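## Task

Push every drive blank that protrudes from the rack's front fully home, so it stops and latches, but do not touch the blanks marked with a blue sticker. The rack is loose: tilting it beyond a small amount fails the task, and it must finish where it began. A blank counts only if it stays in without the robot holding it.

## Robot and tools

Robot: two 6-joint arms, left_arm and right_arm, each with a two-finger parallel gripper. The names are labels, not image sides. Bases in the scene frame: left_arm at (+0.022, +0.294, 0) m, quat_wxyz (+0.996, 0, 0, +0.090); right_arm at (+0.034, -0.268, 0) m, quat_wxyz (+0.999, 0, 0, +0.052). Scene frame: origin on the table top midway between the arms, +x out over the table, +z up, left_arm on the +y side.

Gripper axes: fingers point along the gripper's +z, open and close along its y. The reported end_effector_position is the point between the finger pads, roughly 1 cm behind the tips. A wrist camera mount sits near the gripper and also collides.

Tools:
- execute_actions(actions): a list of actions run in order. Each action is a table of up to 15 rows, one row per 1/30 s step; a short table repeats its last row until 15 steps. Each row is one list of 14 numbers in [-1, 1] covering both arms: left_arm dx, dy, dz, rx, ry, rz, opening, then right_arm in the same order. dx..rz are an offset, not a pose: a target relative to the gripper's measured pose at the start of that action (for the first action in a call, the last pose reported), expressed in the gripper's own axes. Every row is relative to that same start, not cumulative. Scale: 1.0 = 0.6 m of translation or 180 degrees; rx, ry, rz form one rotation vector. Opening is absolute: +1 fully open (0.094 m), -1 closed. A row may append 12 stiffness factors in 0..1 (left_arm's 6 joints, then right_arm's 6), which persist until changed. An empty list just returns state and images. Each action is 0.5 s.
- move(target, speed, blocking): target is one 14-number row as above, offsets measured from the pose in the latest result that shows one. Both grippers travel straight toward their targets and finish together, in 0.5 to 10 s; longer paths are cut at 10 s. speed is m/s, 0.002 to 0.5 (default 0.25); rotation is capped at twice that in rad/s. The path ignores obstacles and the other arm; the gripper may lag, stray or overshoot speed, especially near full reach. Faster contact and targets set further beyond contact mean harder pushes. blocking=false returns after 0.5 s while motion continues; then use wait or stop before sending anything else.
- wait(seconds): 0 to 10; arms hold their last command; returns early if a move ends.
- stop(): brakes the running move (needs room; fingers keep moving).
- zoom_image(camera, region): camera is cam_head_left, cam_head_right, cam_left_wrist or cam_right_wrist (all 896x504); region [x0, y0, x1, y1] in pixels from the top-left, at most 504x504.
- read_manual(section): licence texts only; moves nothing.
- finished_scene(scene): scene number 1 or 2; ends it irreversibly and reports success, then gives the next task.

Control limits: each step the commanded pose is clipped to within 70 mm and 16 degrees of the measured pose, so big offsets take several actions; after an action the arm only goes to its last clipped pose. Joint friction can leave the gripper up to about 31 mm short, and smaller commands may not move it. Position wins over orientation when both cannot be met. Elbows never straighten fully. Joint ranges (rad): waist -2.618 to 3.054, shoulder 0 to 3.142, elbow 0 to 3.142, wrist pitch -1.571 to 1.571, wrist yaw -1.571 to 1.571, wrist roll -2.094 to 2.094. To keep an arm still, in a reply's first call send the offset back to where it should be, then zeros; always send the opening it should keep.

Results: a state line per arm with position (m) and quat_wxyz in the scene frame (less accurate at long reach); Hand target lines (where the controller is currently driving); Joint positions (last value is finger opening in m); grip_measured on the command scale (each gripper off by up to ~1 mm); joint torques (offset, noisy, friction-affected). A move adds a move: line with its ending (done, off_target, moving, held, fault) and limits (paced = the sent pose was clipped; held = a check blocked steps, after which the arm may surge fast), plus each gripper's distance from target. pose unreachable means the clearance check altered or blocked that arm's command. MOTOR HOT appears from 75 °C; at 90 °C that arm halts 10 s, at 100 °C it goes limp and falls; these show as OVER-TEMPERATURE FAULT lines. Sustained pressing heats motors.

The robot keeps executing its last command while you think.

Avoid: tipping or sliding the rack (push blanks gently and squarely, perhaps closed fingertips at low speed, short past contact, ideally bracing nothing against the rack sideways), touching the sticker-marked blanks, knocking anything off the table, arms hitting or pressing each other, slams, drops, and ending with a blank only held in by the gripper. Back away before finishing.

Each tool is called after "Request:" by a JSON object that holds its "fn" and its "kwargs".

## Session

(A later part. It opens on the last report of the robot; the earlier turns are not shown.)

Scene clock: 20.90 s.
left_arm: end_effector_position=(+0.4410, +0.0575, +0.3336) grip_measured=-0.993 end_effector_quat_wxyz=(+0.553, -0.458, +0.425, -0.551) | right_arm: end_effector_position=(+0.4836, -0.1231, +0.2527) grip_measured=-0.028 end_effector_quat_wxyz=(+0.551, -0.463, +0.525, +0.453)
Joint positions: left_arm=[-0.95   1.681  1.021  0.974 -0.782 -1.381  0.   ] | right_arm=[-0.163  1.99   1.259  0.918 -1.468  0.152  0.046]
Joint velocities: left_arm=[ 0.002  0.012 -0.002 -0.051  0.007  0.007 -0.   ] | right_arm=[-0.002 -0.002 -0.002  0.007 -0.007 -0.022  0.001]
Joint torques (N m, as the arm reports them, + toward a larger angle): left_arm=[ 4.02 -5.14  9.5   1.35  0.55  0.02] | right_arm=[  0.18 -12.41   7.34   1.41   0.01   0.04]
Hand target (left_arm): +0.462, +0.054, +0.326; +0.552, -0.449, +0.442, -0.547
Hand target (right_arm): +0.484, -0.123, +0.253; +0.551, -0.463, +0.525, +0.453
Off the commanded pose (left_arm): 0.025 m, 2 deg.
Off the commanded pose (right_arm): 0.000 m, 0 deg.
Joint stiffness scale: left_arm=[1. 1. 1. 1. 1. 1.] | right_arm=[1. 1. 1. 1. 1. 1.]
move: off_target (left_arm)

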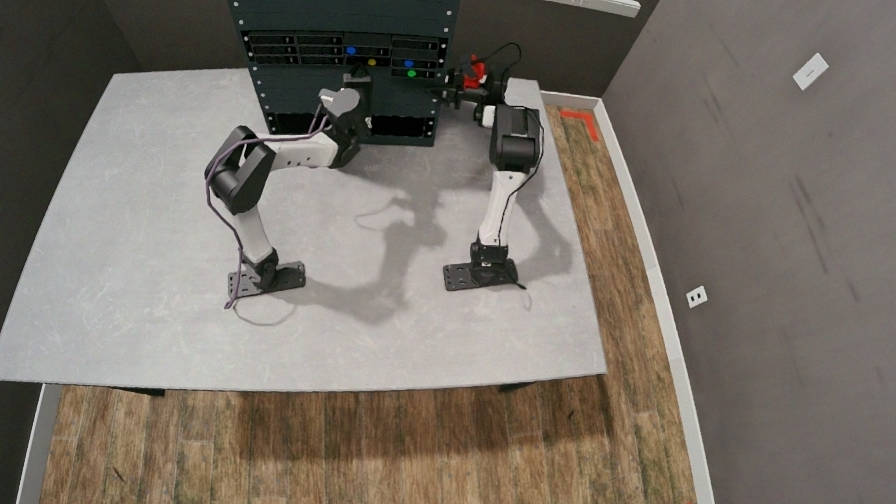

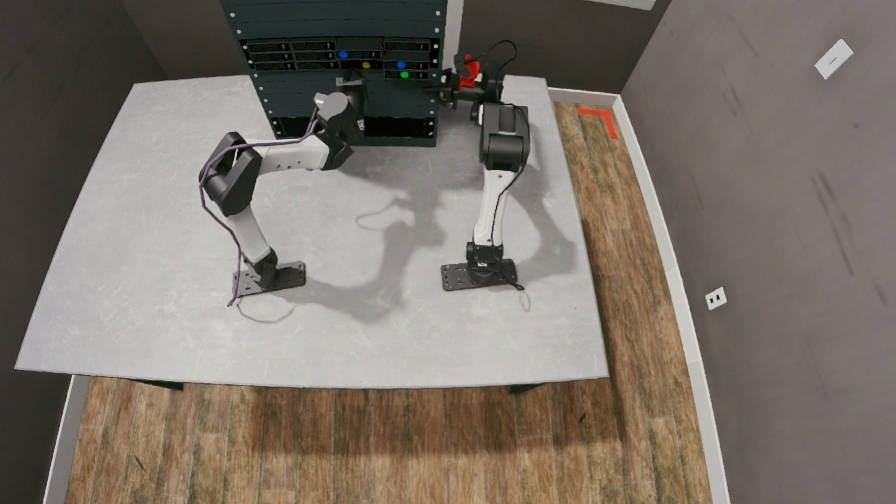

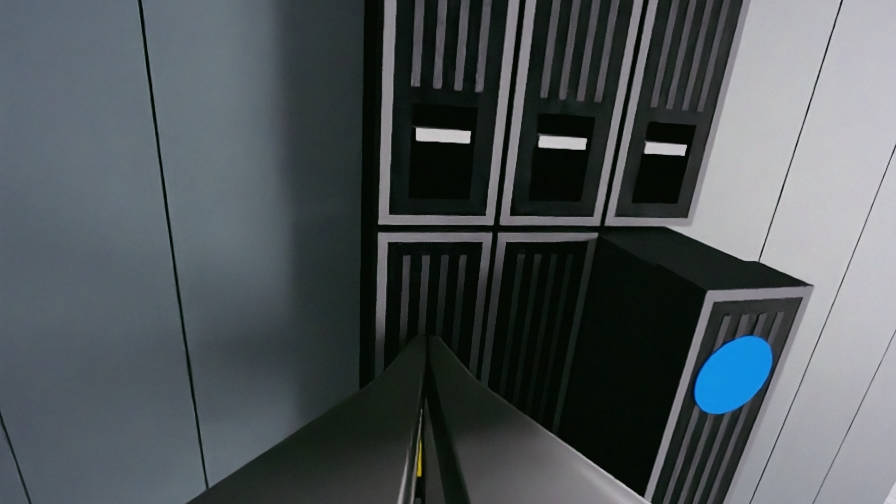

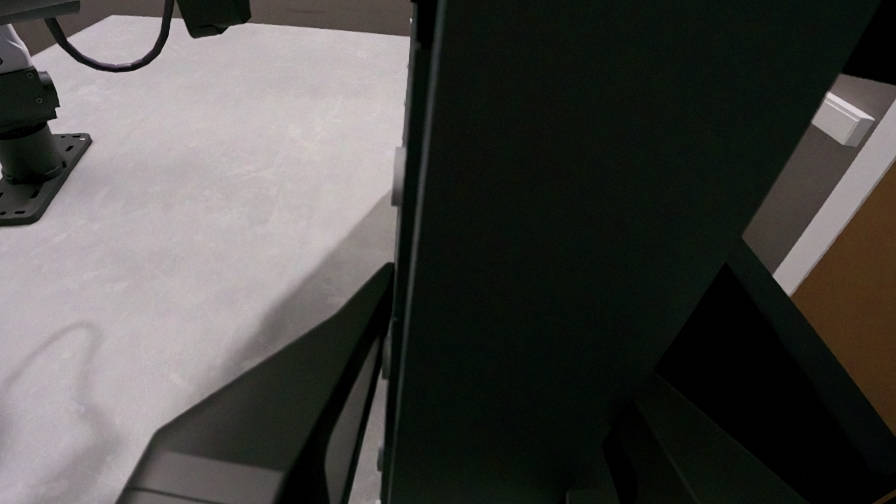

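Request:
{"fn": "execute_actions", "kwargs": {"actions": []}}

Scene clock: 21.33 s.
left_arm: end_effector_position=(+0.4410, +0.0575, +0.3336) grip_measured=-0.993 end_effector_quat_wxyz=(+0.553, -0.458, +0.425, -0.551) | right_arm: end_effector_position=(+0.4836, -0.1231, +0.2527) grip_measured=-0.028 end_effector_quat_wxyz=(+0.551, -0.463, +0.525, +0.453)
Joint positions: left_arm=[-0.95   1.681  1.021  0.974 -0.782 -1.381  0.   ] | right_arm=[-0.163  1.99   1.259  0.918 -1.468  0.152  0.046]
Joint velocities: left_arm=[-0.012  0.002 -0.012  0.007  0.081 -0.095 -0.   ] | right_arm=[-0.022  0.007 -0.012 -0.051 -0.007 -0.051  0.   ]
Joint torques (N m, as the arm reports them, + toward a larger angle): left_arm=[ 4.03 -5.22  9.65  1.36  0.59  0.03] | right_arm=[  0.18 -12.41   7.35   1.41   0.02   0.04]
Hand target (left_arm): +0.462, +0.054, +0.326; +0.552, -0.449, +0.442, -0.547
Hand target (right_arm): +0.484, -0.123, +0.253; +0.551, -0.463, +0.525, +0.453
Off the commanded pose (left_arm): 0.025 m, 2 deg.
Off the commanded pose (right_arm): 0.000 m, 0 deg.
Joint stiffness scale: left_arm=[1. 1. 1. 1. 1. 1.] | right_arm=[1. 1. 1. 1. 1. 1.]

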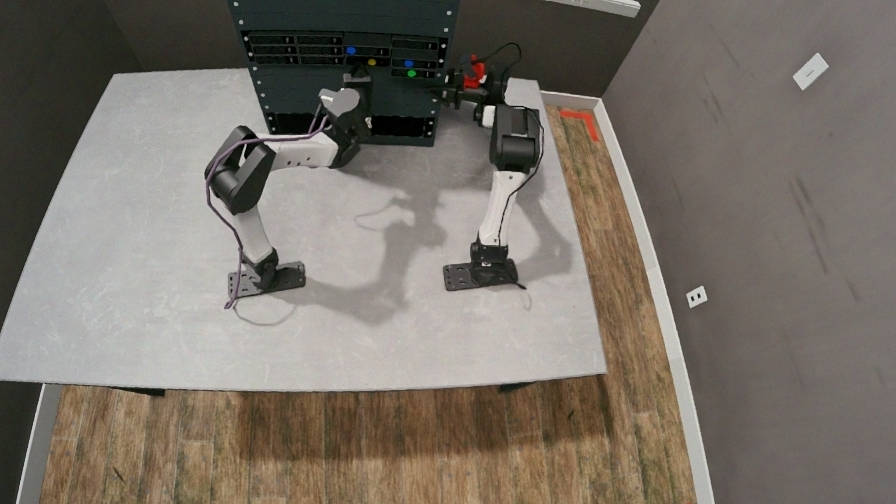

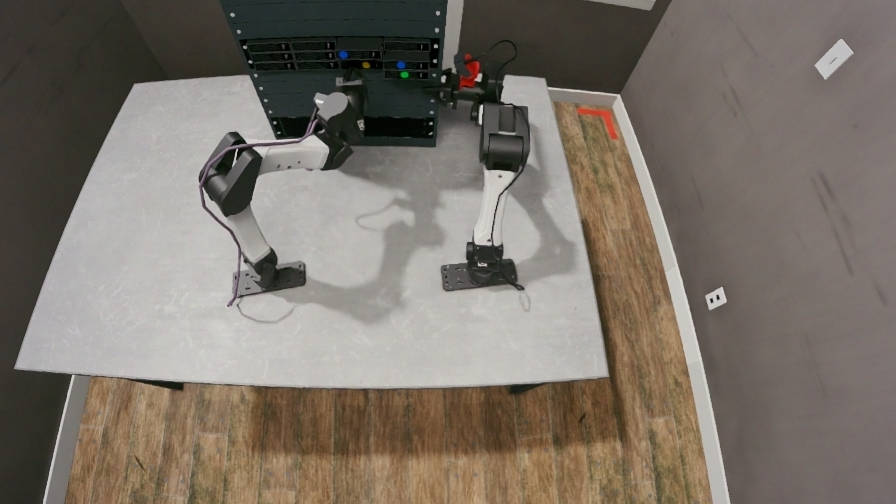

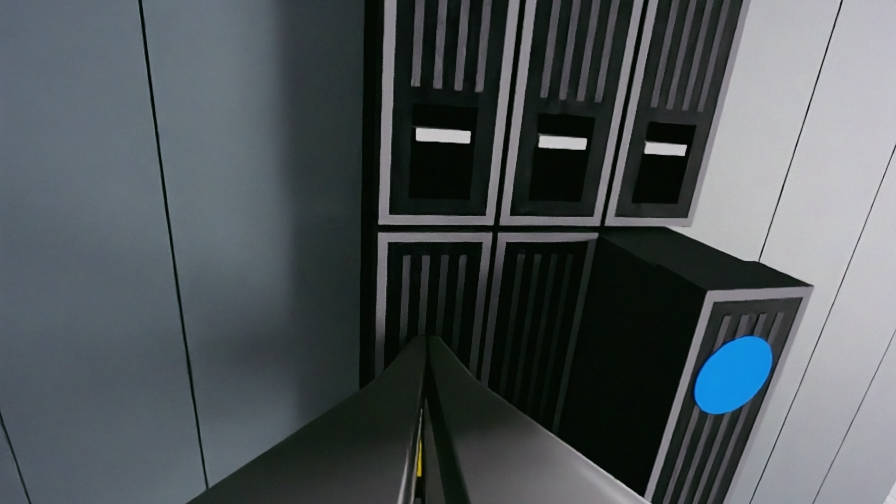

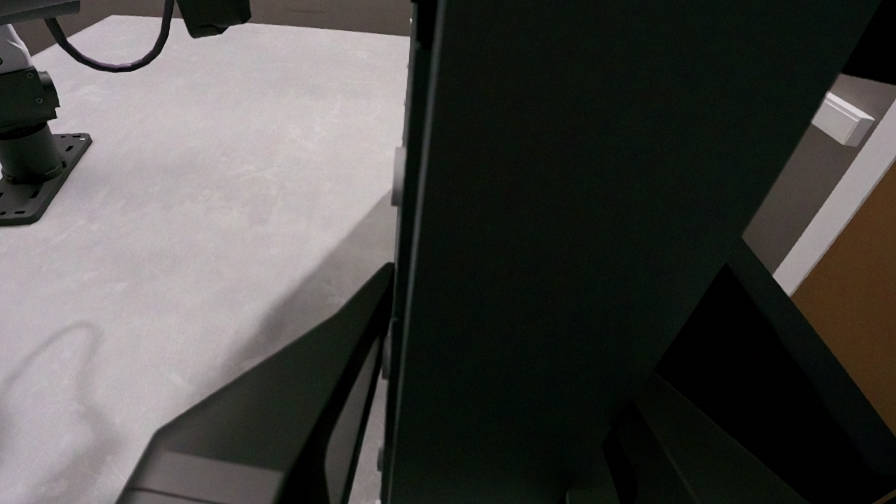

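Request:
{"fn": "move", "kwargs": {"target": [0.0378, -0.019, -0.1132, -0.0039, 0.0121, 0.0087, -1, 0, 0, 0, 0, 0, 0, -0.07], "speed": 0.1}}

Scene clock: 23.90 s.
left_arm: end_effector_position=(+0.3784, +0.0268, +0.3272) grip_measured=-0.993 end_effector_quat_wxyz=(+0.546, -0.444, +0.452, -0.548) | right_arm: end_effector_position=(+0.4836, -0.1231, +0.2527) grip_measured=-0.028 end_effector_quat_wxyz=(+0.551, -0.463, +0.525, +0.453)
Joint positions: left_arm=[-1.136  1.6    0.916  1.016 -0.917 -1.296  0.   ] | right_arm=[-0.163  1.99   1.259  0.918 -1.468  0.152  0.046]
Joint velocities: left_arm=[ 0.002 -0.002  0.007 -0.081 -0.022  0.037  0.002] | right_arm=[-0.007  0.002  0.002  0.007 -0.022 -0.11  -0.001]
Joint torques (N m, as the arm reports them, + toward a larger angle): left_arm=[ 0.15 -9.95  5.18  1.74 -0.06  0.12] | right_arm=[  0.19 -12.4    7.35   1.41   0.01   0.04]
Hand target (left_arm): +0.374, +0.032, +0.330; +0.549, -0.446, +0.445, -0.550
Hand target (right_arm): +0.484, -0.123, +0.253; +0.551, -0.463, +0.525, +0.453
Off the commanded pose (left_arm): 0.009 m, 1 deg.
Off the commanded pose (right_arm): 0.000 m, 0 deg.
Joint stiffness scale: left_arm=[1. 1. 1. 1. 1. 1.] | right_arm=[1. 1. 1. 1. 1. 1.]
move: done

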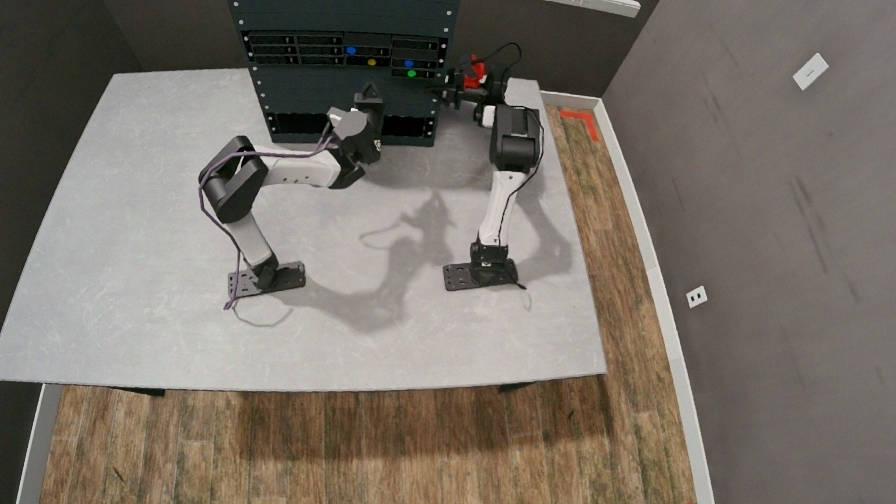

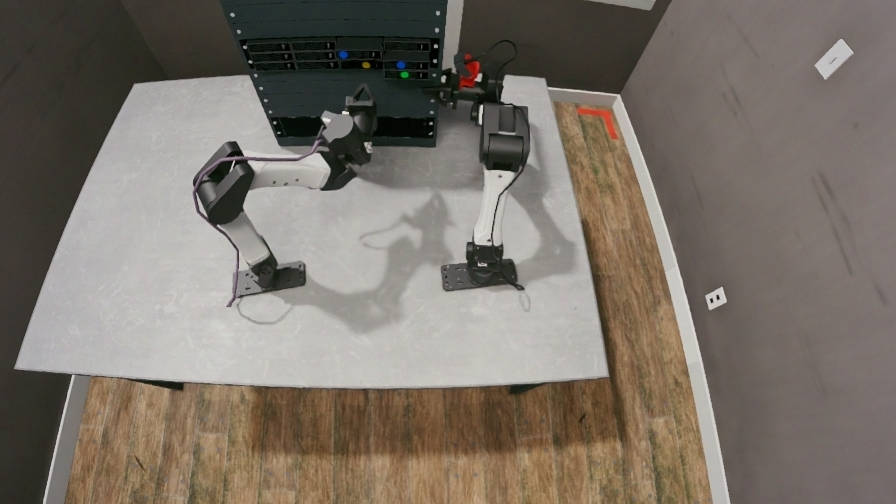

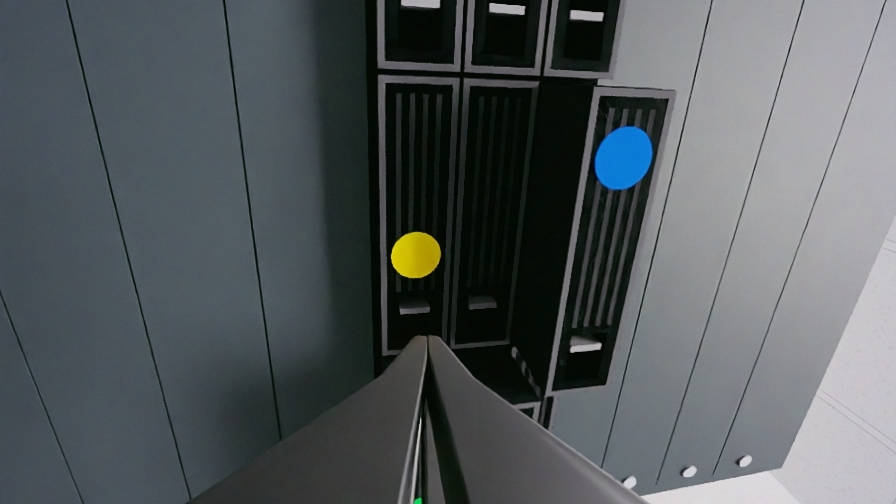

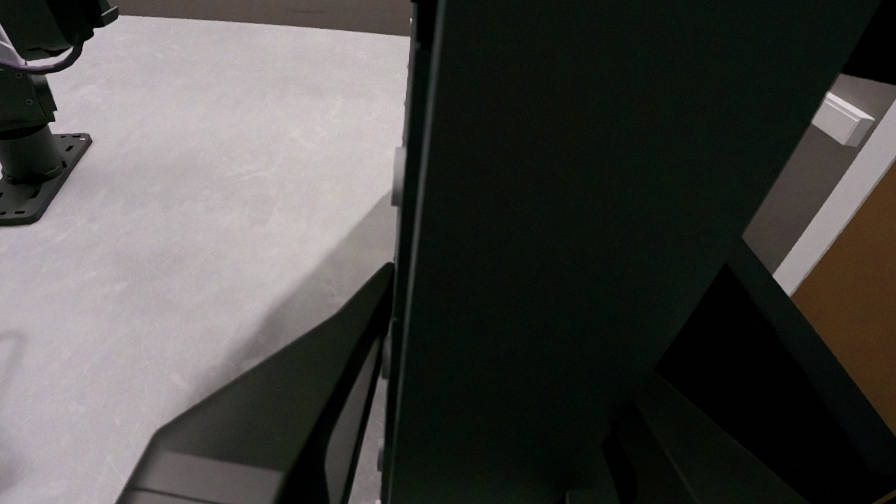

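Request:
{"fn": "move", "kwargs": {"target": [0.1313, -0.0073, 0.002, 0.0035, -0.0034, -0.0016, -1, 0, 0, 0, 0, 0, 0, -0.07], "speed": 0.1}}

Scene clock: 25.50 s.
left_arm: end_effector_position=(+0.3791, -0.0501, +0.3248) grip_measured=-0.993 end_effector_quat_wxyz=(+0.548, -0.441, +0.455, -0.546) | right_arm: end_effector_position=(+0.4836, -0.1231, +0.2527) grip_measured=-0.028 end_effector_quat_wxyz=(+0.551, -0.463, +0.525, +0.453)
Joint positions: left_arm=[-1.247  1.85   1.182  1.056 -1.02  -1.218  0.   ] | right_arm=[-0.163  1.99   1.259  0.918 -1.468  0.152  0.046]
Joint velocities: left_arm=[-0.007 -0.002 -0.002 -0.022 -0.022  0.081 -0.001] | right_arm=[ 0.007 -0.002 -0.007  0.022 -0.037  0.095  0.001]
Joint torques (N m, as the arm reports them, + toward a larger angle): left_arm=[ 0.12 -9.95  7.86  1.62  0.01  0.12] | right_arm=[  0.18 -12.41   7.35   1.41   0.01   0.04]
Hand target (left_arm): +0.379, -0.052, +0.330; +0.549, -0.445, +0.445, -0.550
Hand target (right_arm): +0.484, -0.123, +0.253; +0.551, -0.463, +0.525, +0.453
Off the commanded pose (left_arm): 0.007 m, 1 deg.
Off the commanded pose (right_arm): 0.000 m, 0 deg.
Joint stiffness scale: left_arm=[1. 1. 1. 1. 1. 1.] | right_arm=[1. 1. 1. 1. 1. 1.]
move: done

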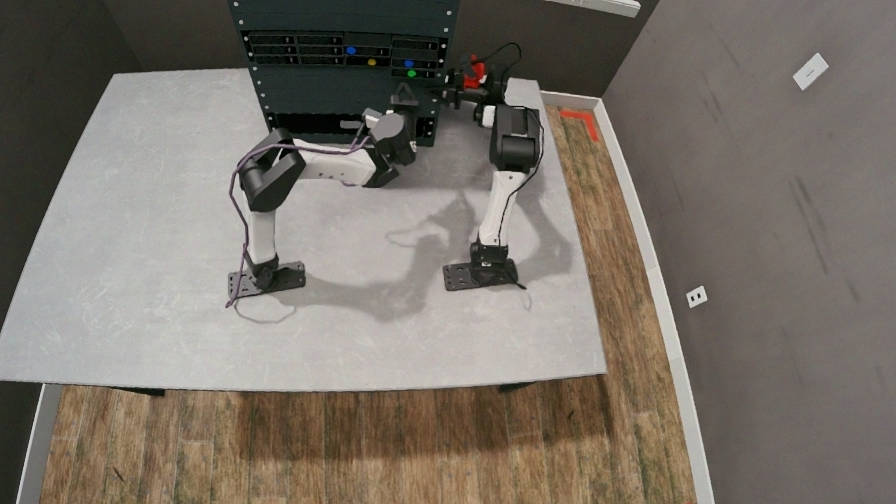

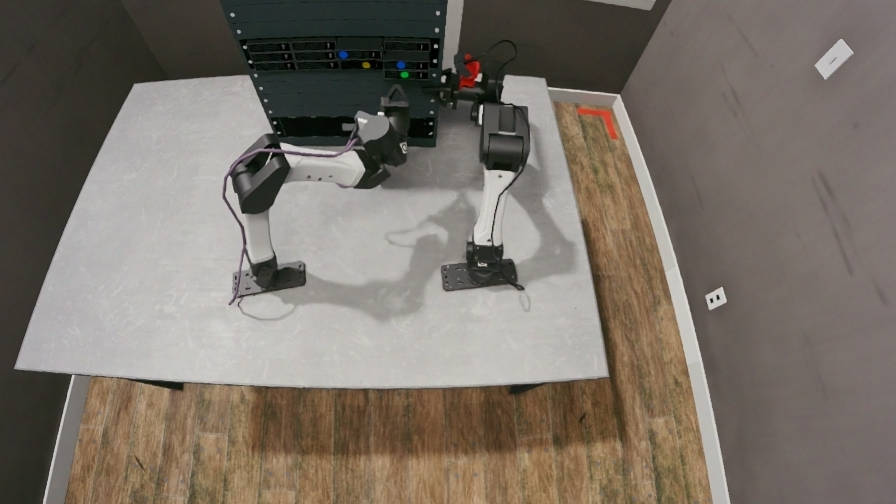

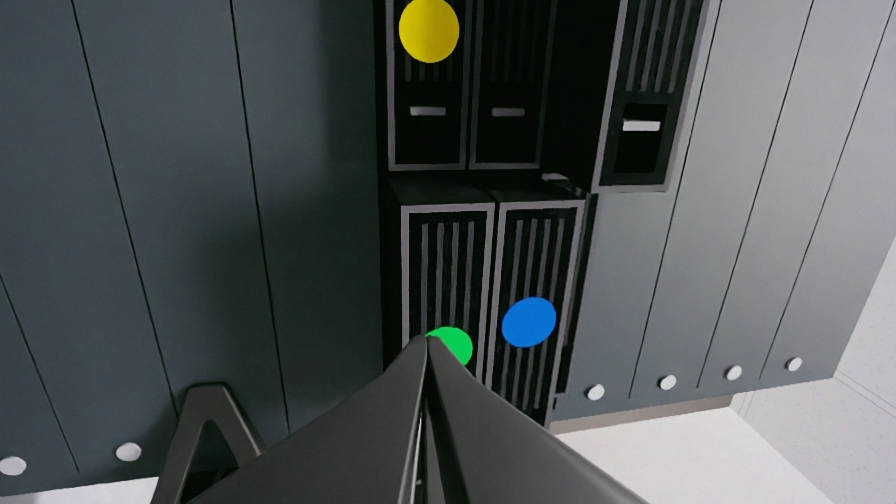

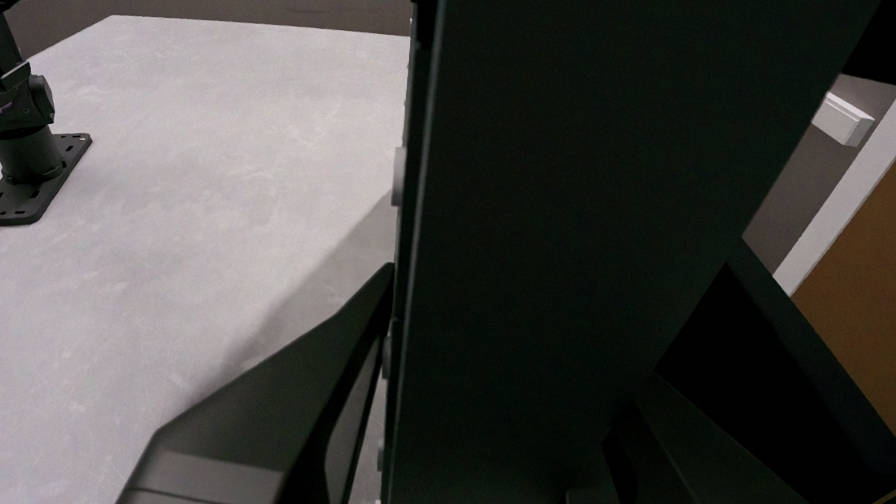

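Request:
{"fn": "move", "kwargs": {"target": [0.001, -0.0118, 0.0347, 0.0035, -0.0043, -0.0047, -1, 0, 0, 0, 0, 0, 0, -0.07], "speed": 0.05}}

Scene clock: 27.60 s.
left_arm: end_effector_position=(+0.3937, -0.0473, +0.3349) grip_measured=-0.993 end_effector_quat_wxyz=(+0.551, -0.447, +0.443, -0.548) | right_arm: end_effector_position=(+0.4836, -0.1231, +0.2527) grip_measured=-0.028 end_effector_quat_wxyz=(+0.551, -0.463, +0.525, +0.453)
Joint positions: left_arm=[-1.215  1.867  1.239  1.027 -1.006 -1.23   0.   ] | right_arm=[-0.163  1.99   1.259  0.918 -1.468  0.152  0.046]
Joint velocities: left_arm=[-0.007  0.002  0.007 -0.022 -0.007  0.051 -0.001] | right_arm=[-0.012  0.007 -0.002 -0.037 -0.022 -0.022 -0.   ]
Joint torques (N m, as the arm reports them, + toward a larger angle): left_arm=[  1.04 -10.28   7.89   1.34   0.2   -0.01] | right_arm=[  0.18 -12.41   7.35   1.41   0.01   0.04]
Hand target (left_arm): +0.398, -0.051, +0.335; +0.550, -0.444, +0.445, -0.550
Hand target (right_arm): +0.484, -0.123, +0.253; +0.551, -0.463, +0.525, +0.453
Off the commanded pose (left_arm): 0.006 m, 0 deg.
Off the commanded pose (right_arm): 0.000 m, 0 deg.
Joint stiffness scale: left_arm=[1. 1. 1. 1. 1. 1.] | right_arm=[1. 1. 1. 1. 1. 1.]
move: done

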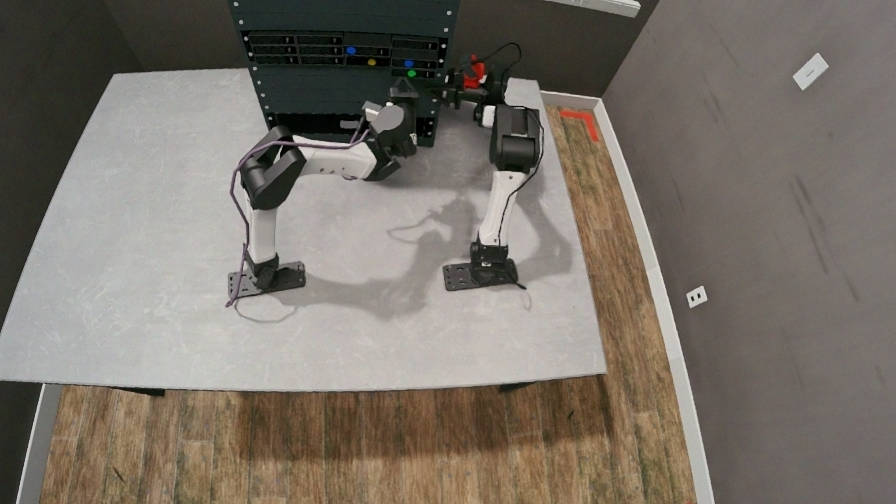

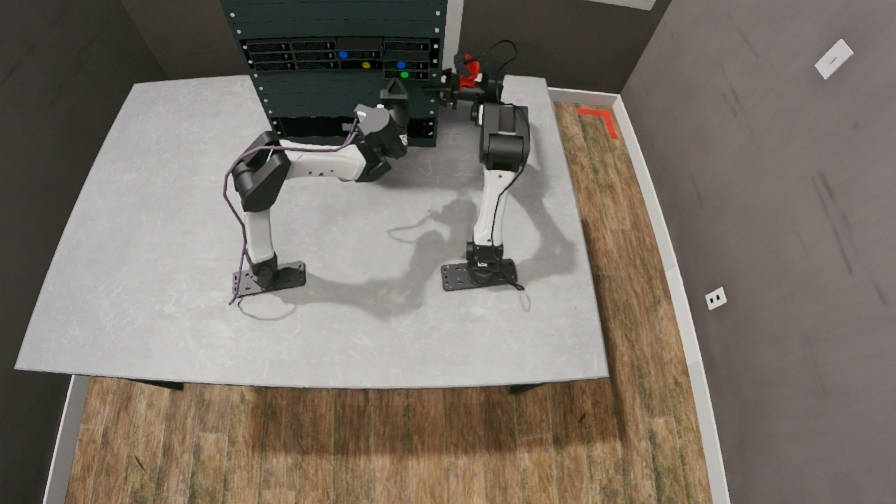

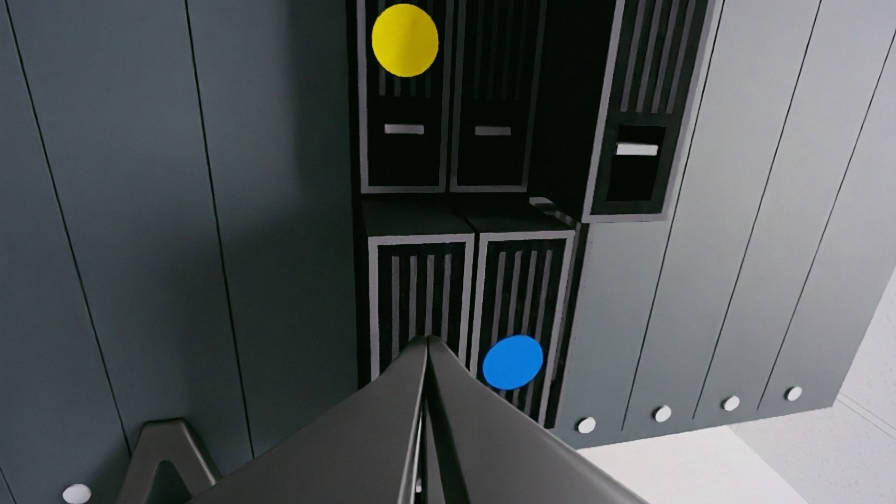

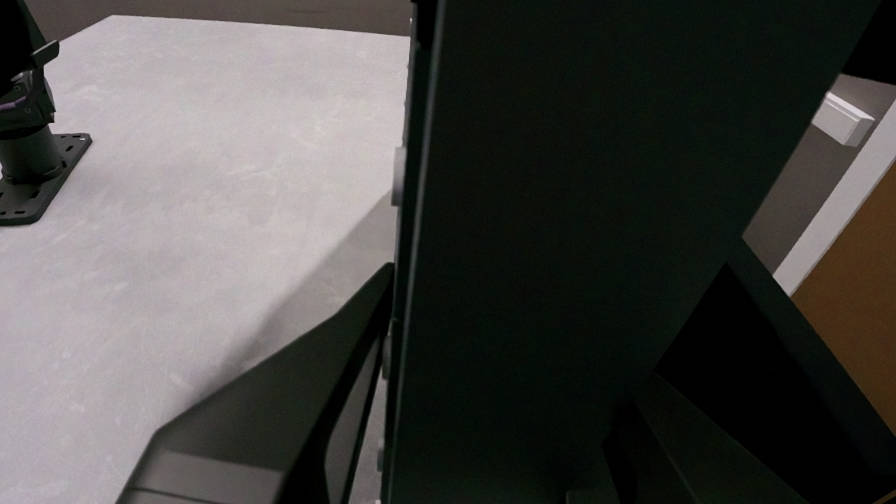

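Request:
{"fn": "move", "kwargs": {"target": [0.005, 0.0138, 0.009, 0, 0, 0, -1, 0, 0, 0, 0, 0, 0, -0.07], "speed": 0.03}}

Scene clock: 28.90 s.
left_arm: end_effector_position=(+0.3970, -0.0489, +0.3273) grip_measured=-0.993 end_effector_quat_wxyz=(+0.552, -0.447, +0.448, -0.543) | right_arm: end_effector_position=(+0.4836, -0.1231, +0.2527) grip_measured=-0.028 end_effector_quat_wxyz=(+0.551, -0.463, +0.525, +0.453)
Joint positions: left_arm=[-1.211  1.884  1.239  1.027 -1.005 -1.234  0.   ] | right_arm=[-0.163  1.99   1.259  0.918 -1.468  0.152  0.046]
Joint velocities: left_arm=[-0.002 -0.002 -0.027  0.051 -0.037 -0.037  0.001] | right_arm=[-0.027 -0.022  0.002  0.022 -0.066  0.051 -0.   ]
Joint torques (N m, as the arm reports them, + toward a larger angle): left_arm=[  1.27 -10.46   7.22   1.58   0.17   0.01] | right_arm=[  0.18 -12.4    7.34   1.41   0.01   0.04]
Hand target (left_arm): +0.401, -0.050, +0.328; +0.551, -0.447, +0.443, -0.548
Hand target (right_arm): +0.484, -0.123, +0.253; +0.551, -0.463, +0.525, +0.453
Off the commanded pose (left_arm): 0.004 m, 1 deg.
Off the commanded pose (right_arm): 0.000 m, 0 deg.
Joint stiffness scale: left_arm=[1. 1. 1. 1. 1. 1.] | right_arm=[1. 1. 1. 1. 1. 1.]
move: done

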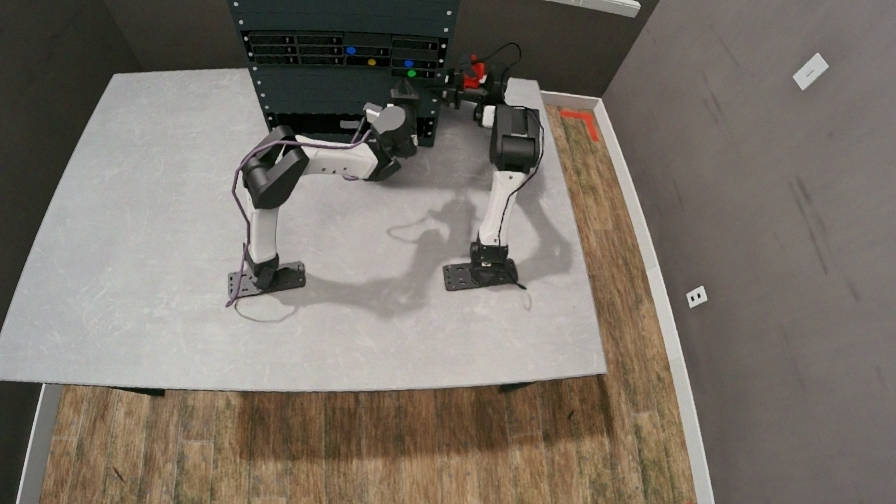

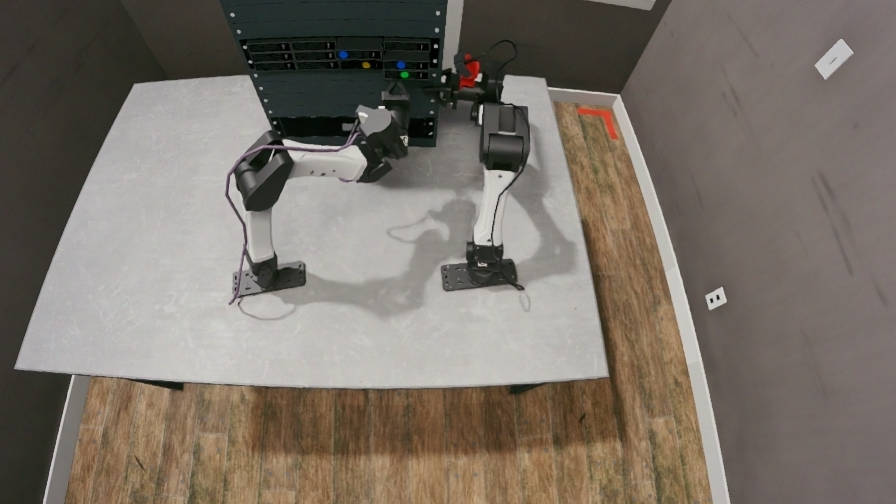

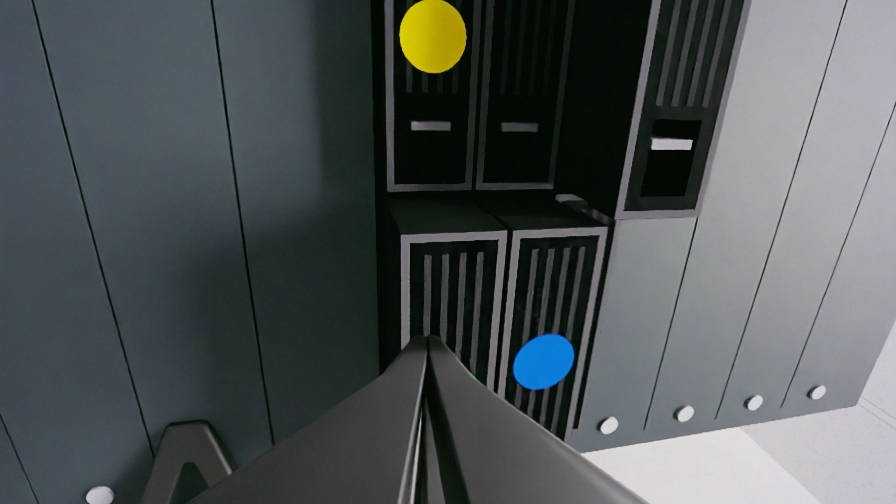

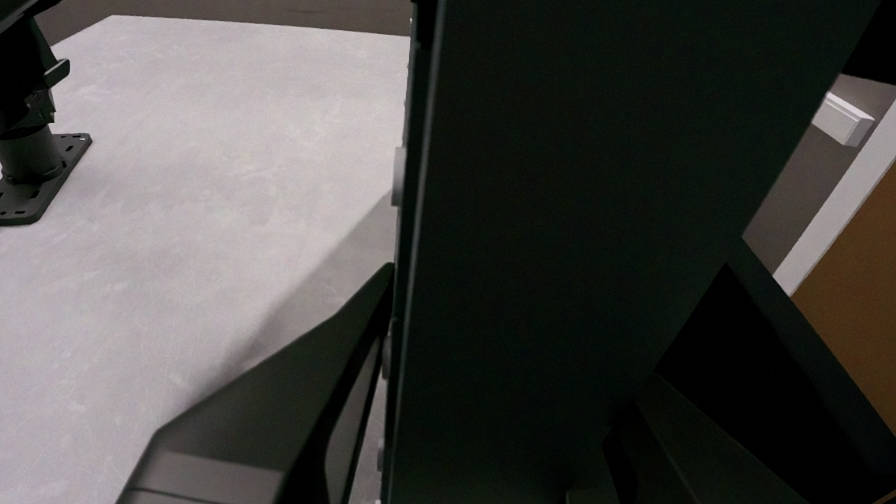

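Request:
{"fn": "move", "kwargs": {"target": [0.0021, 0.0044, 0.0552, 0.0029, 0.0022, -0.0034, -1, 0, 0, 0, 0, 0, 0, -0.07], "speed": 0.025}}

Scene clock: 31.97 s.
left_arm: end_effector_position=(+0.4137, -0.0477, +0.3302) grip_measured=-0.993 end_effector_quat_wxyz=(+0.549, -0.454, +0.440, -0.547) | right_arm: end_effector_position=(+0.4836, -0.1231, +0.2527) grip_measured=-0.028 end_effector_quat_wxyz=(+0.551, -0.463, +0.525, +0.453)
Joint positions: left_arm=[-1.177  1.91   1.29   0.992 -0.983 -1.272  0.   ] | right_arm=[-0.163  1.99   1.259  0.918 -1.468  0.152  0.046]
Joint velocities: left_arm=[ 0.012  0.002 -0.002  0.037  0.022 -0.022  0.   ] | right_arm=[ 0.007  0.007 -0.017 -0.037  0.007 -0.007  0.   ]
Joint torques (N m, as the arm reports them, + toward a larger angle): left_arm=[ 3.49 -9.99  8.6   1.25  0.49 -0.01] | right_arm=[  0.18 -12.41   7.35   1.41   0.01   0.04]
Hand target (left_arm): +0.429, -0.049, +0.331; +0.550, -0.445, +0.445, -0.549
Hand target (right_arm): +0.484, -0.123, +0.253; +0.551, -0.463, +0.525, +0.453
Off the commanded pose (left_arm): 0.016 m, 1 deg.
Off the commanded pose (right_arm): 0.000 m, 0 deg.
Joint stiffness scale: left_arm=[1. 1. 1. 1. 1. 1.] | right_arm=[1. 1. 1. 1. 1. 1.]
move: off_target (left_arm)

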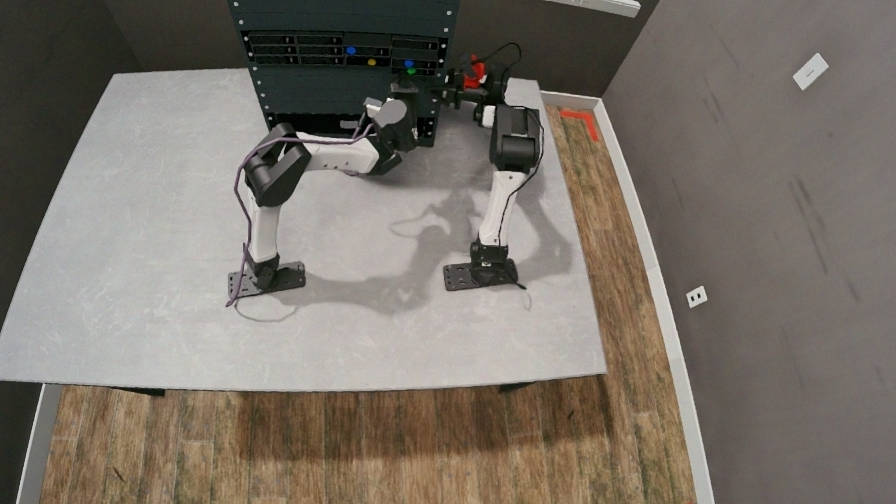

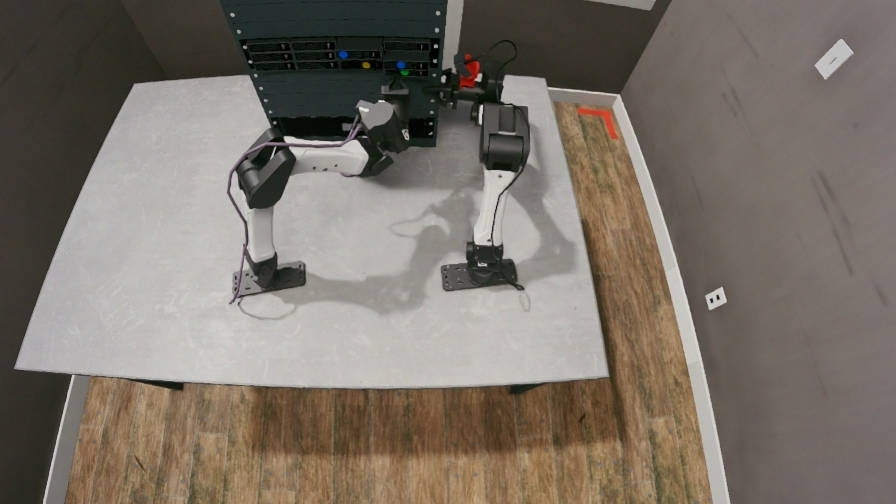

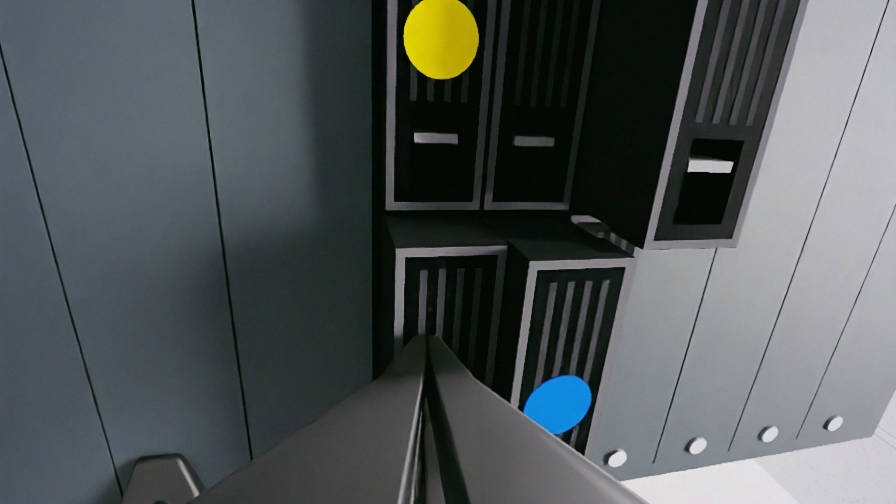

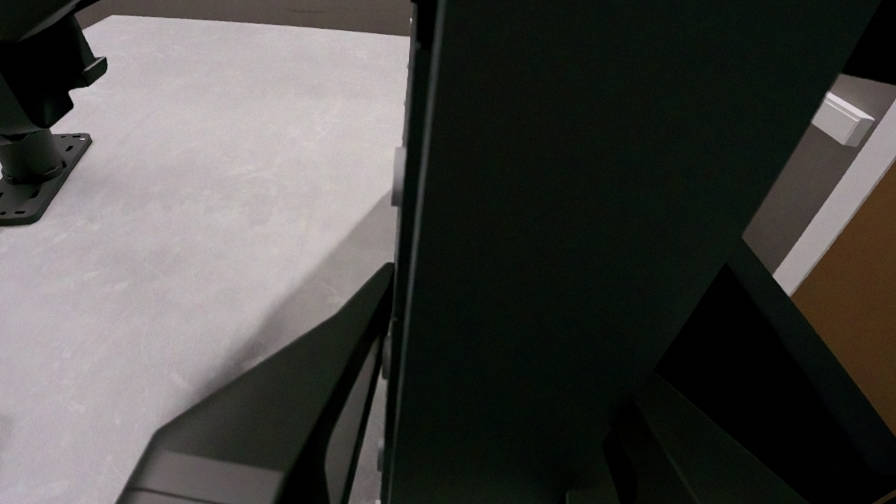

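Request:
{"fn": "move", "kwargs": {"target": [0.0047, 0.0204, 0.091, 0.0022, 0.0055, 0.0033, -1, 0, 0, 0, 0, 0, 0, -0.07], "speed": 0.03}}

Scene clock: 34.63 s.
left_arm: end_effector_position=(+0.4397, -0.0484, +0.3307) grip_measured=-0.993 end_effector_quat_wxyz=(+0.547, -0.461, +0.432, -0.550) | right_arm: end_effector_position=(+0.4836, -0.1231, +0.2527) grip_measured=-0.028 end_effector_quat_wxyz=(+0.551, -0.463, +0.525, +0.453)
Joint positions: left_arm=[-1.129  1.967  1.375  0.946 -0.949 -1.314  0.   ] | right_arm=[-0.163  1.99   1.259  0.918 -1.468  0.152  0.046]
Joint velocities: left_arm=[-0.007  0.007 -0.007 -0.037  0.051 -0.051  0.001] | right_arm=[-0.012 -0.002  0.007 -0.022 -0.007 -0.007  0.   ]
Joint torques (N m, as the arm reports them, + toward a larger angle): left_arm=[ 5.67 -9.47  9.73  1.12  0.78  0.01] | right_arm=[  0.18 -12.42   7.35   1.41   0.02   0.04]
Hand target (left_arm): +0.466, -0.047, +0.328; +0.549, -0.446, +0.445, -0.549
Hand target (right_arm): +0.484, -0.123, +0.253; +0.551, -0.463, +0.525, +0.453
Off the commanded pose (left_arm): 0.030 m, 2 deg.
Off the commanded pose (right_arm): 0.000 m, 0 deg.
Joint stiffness scale: left_arm=[1. 1. 1. 1. 1. 1.] | right_arm=[1. 1. 1. 1. 1. 1.]
move: off_target (left_arm)

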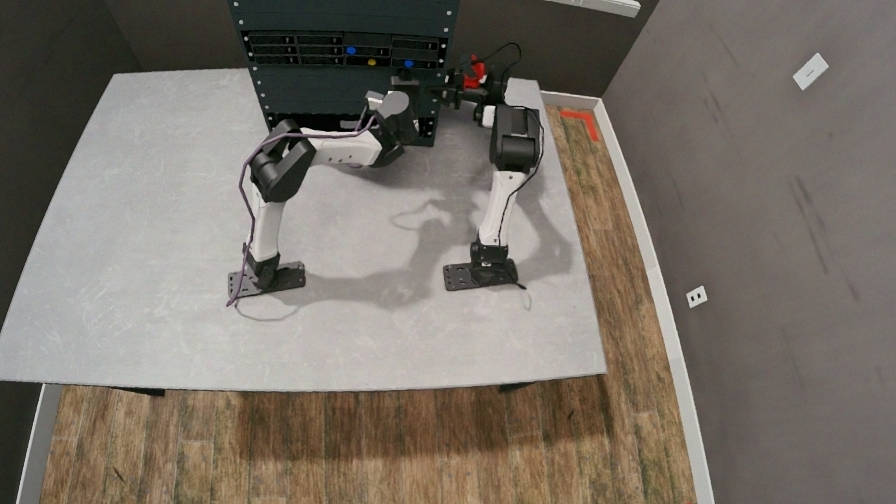

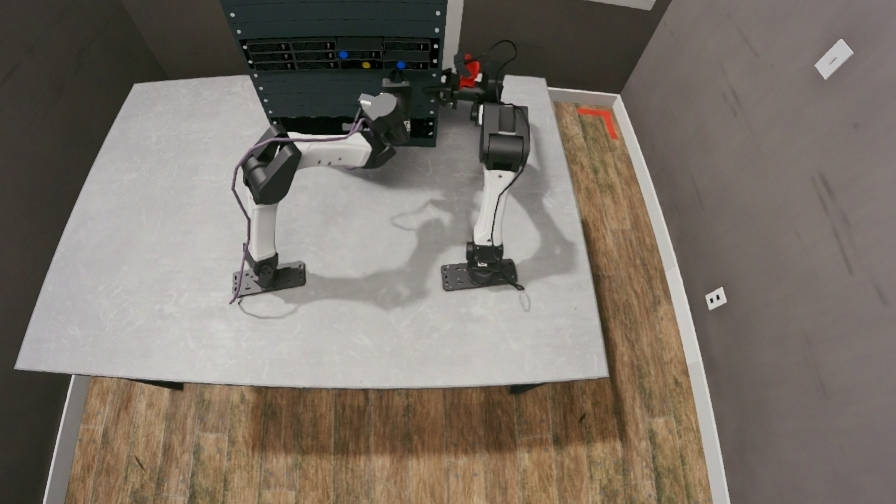

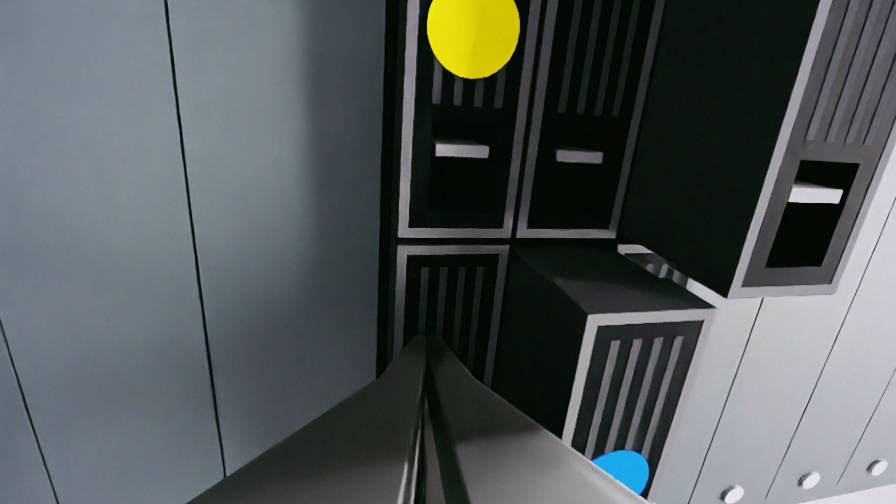

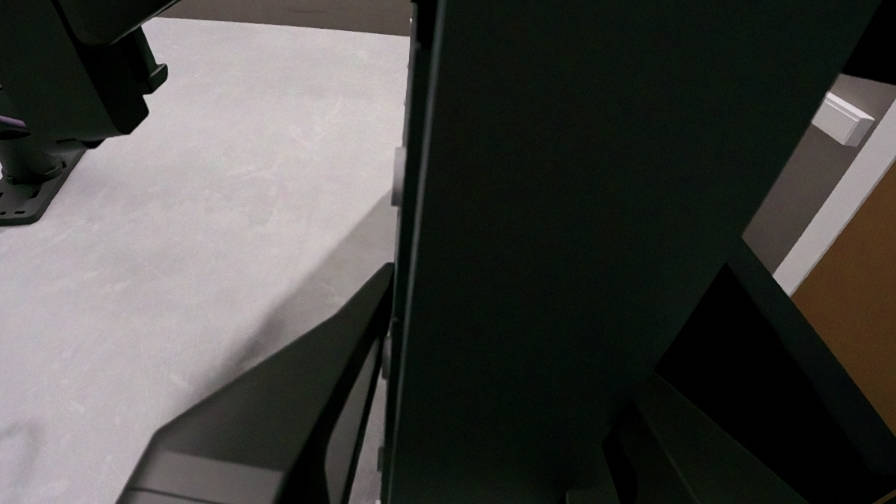

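Request:
{"fn": "zoom_image", "kwargs": {"camera": "cam_left_wrist", "region": [360, 180, 660, 350]}}

Region (360, 180, 660, 350) of cam_left_wrist's 896x504 image, scaled by 1.680, with more detail than that image has; it fills the top 286 rows of this view, and the rest is white.

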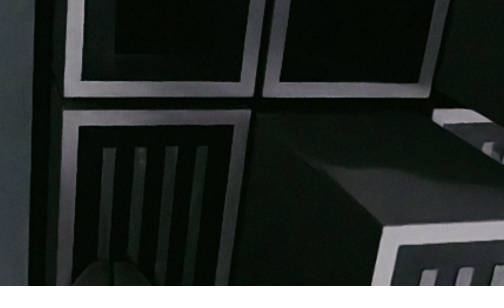

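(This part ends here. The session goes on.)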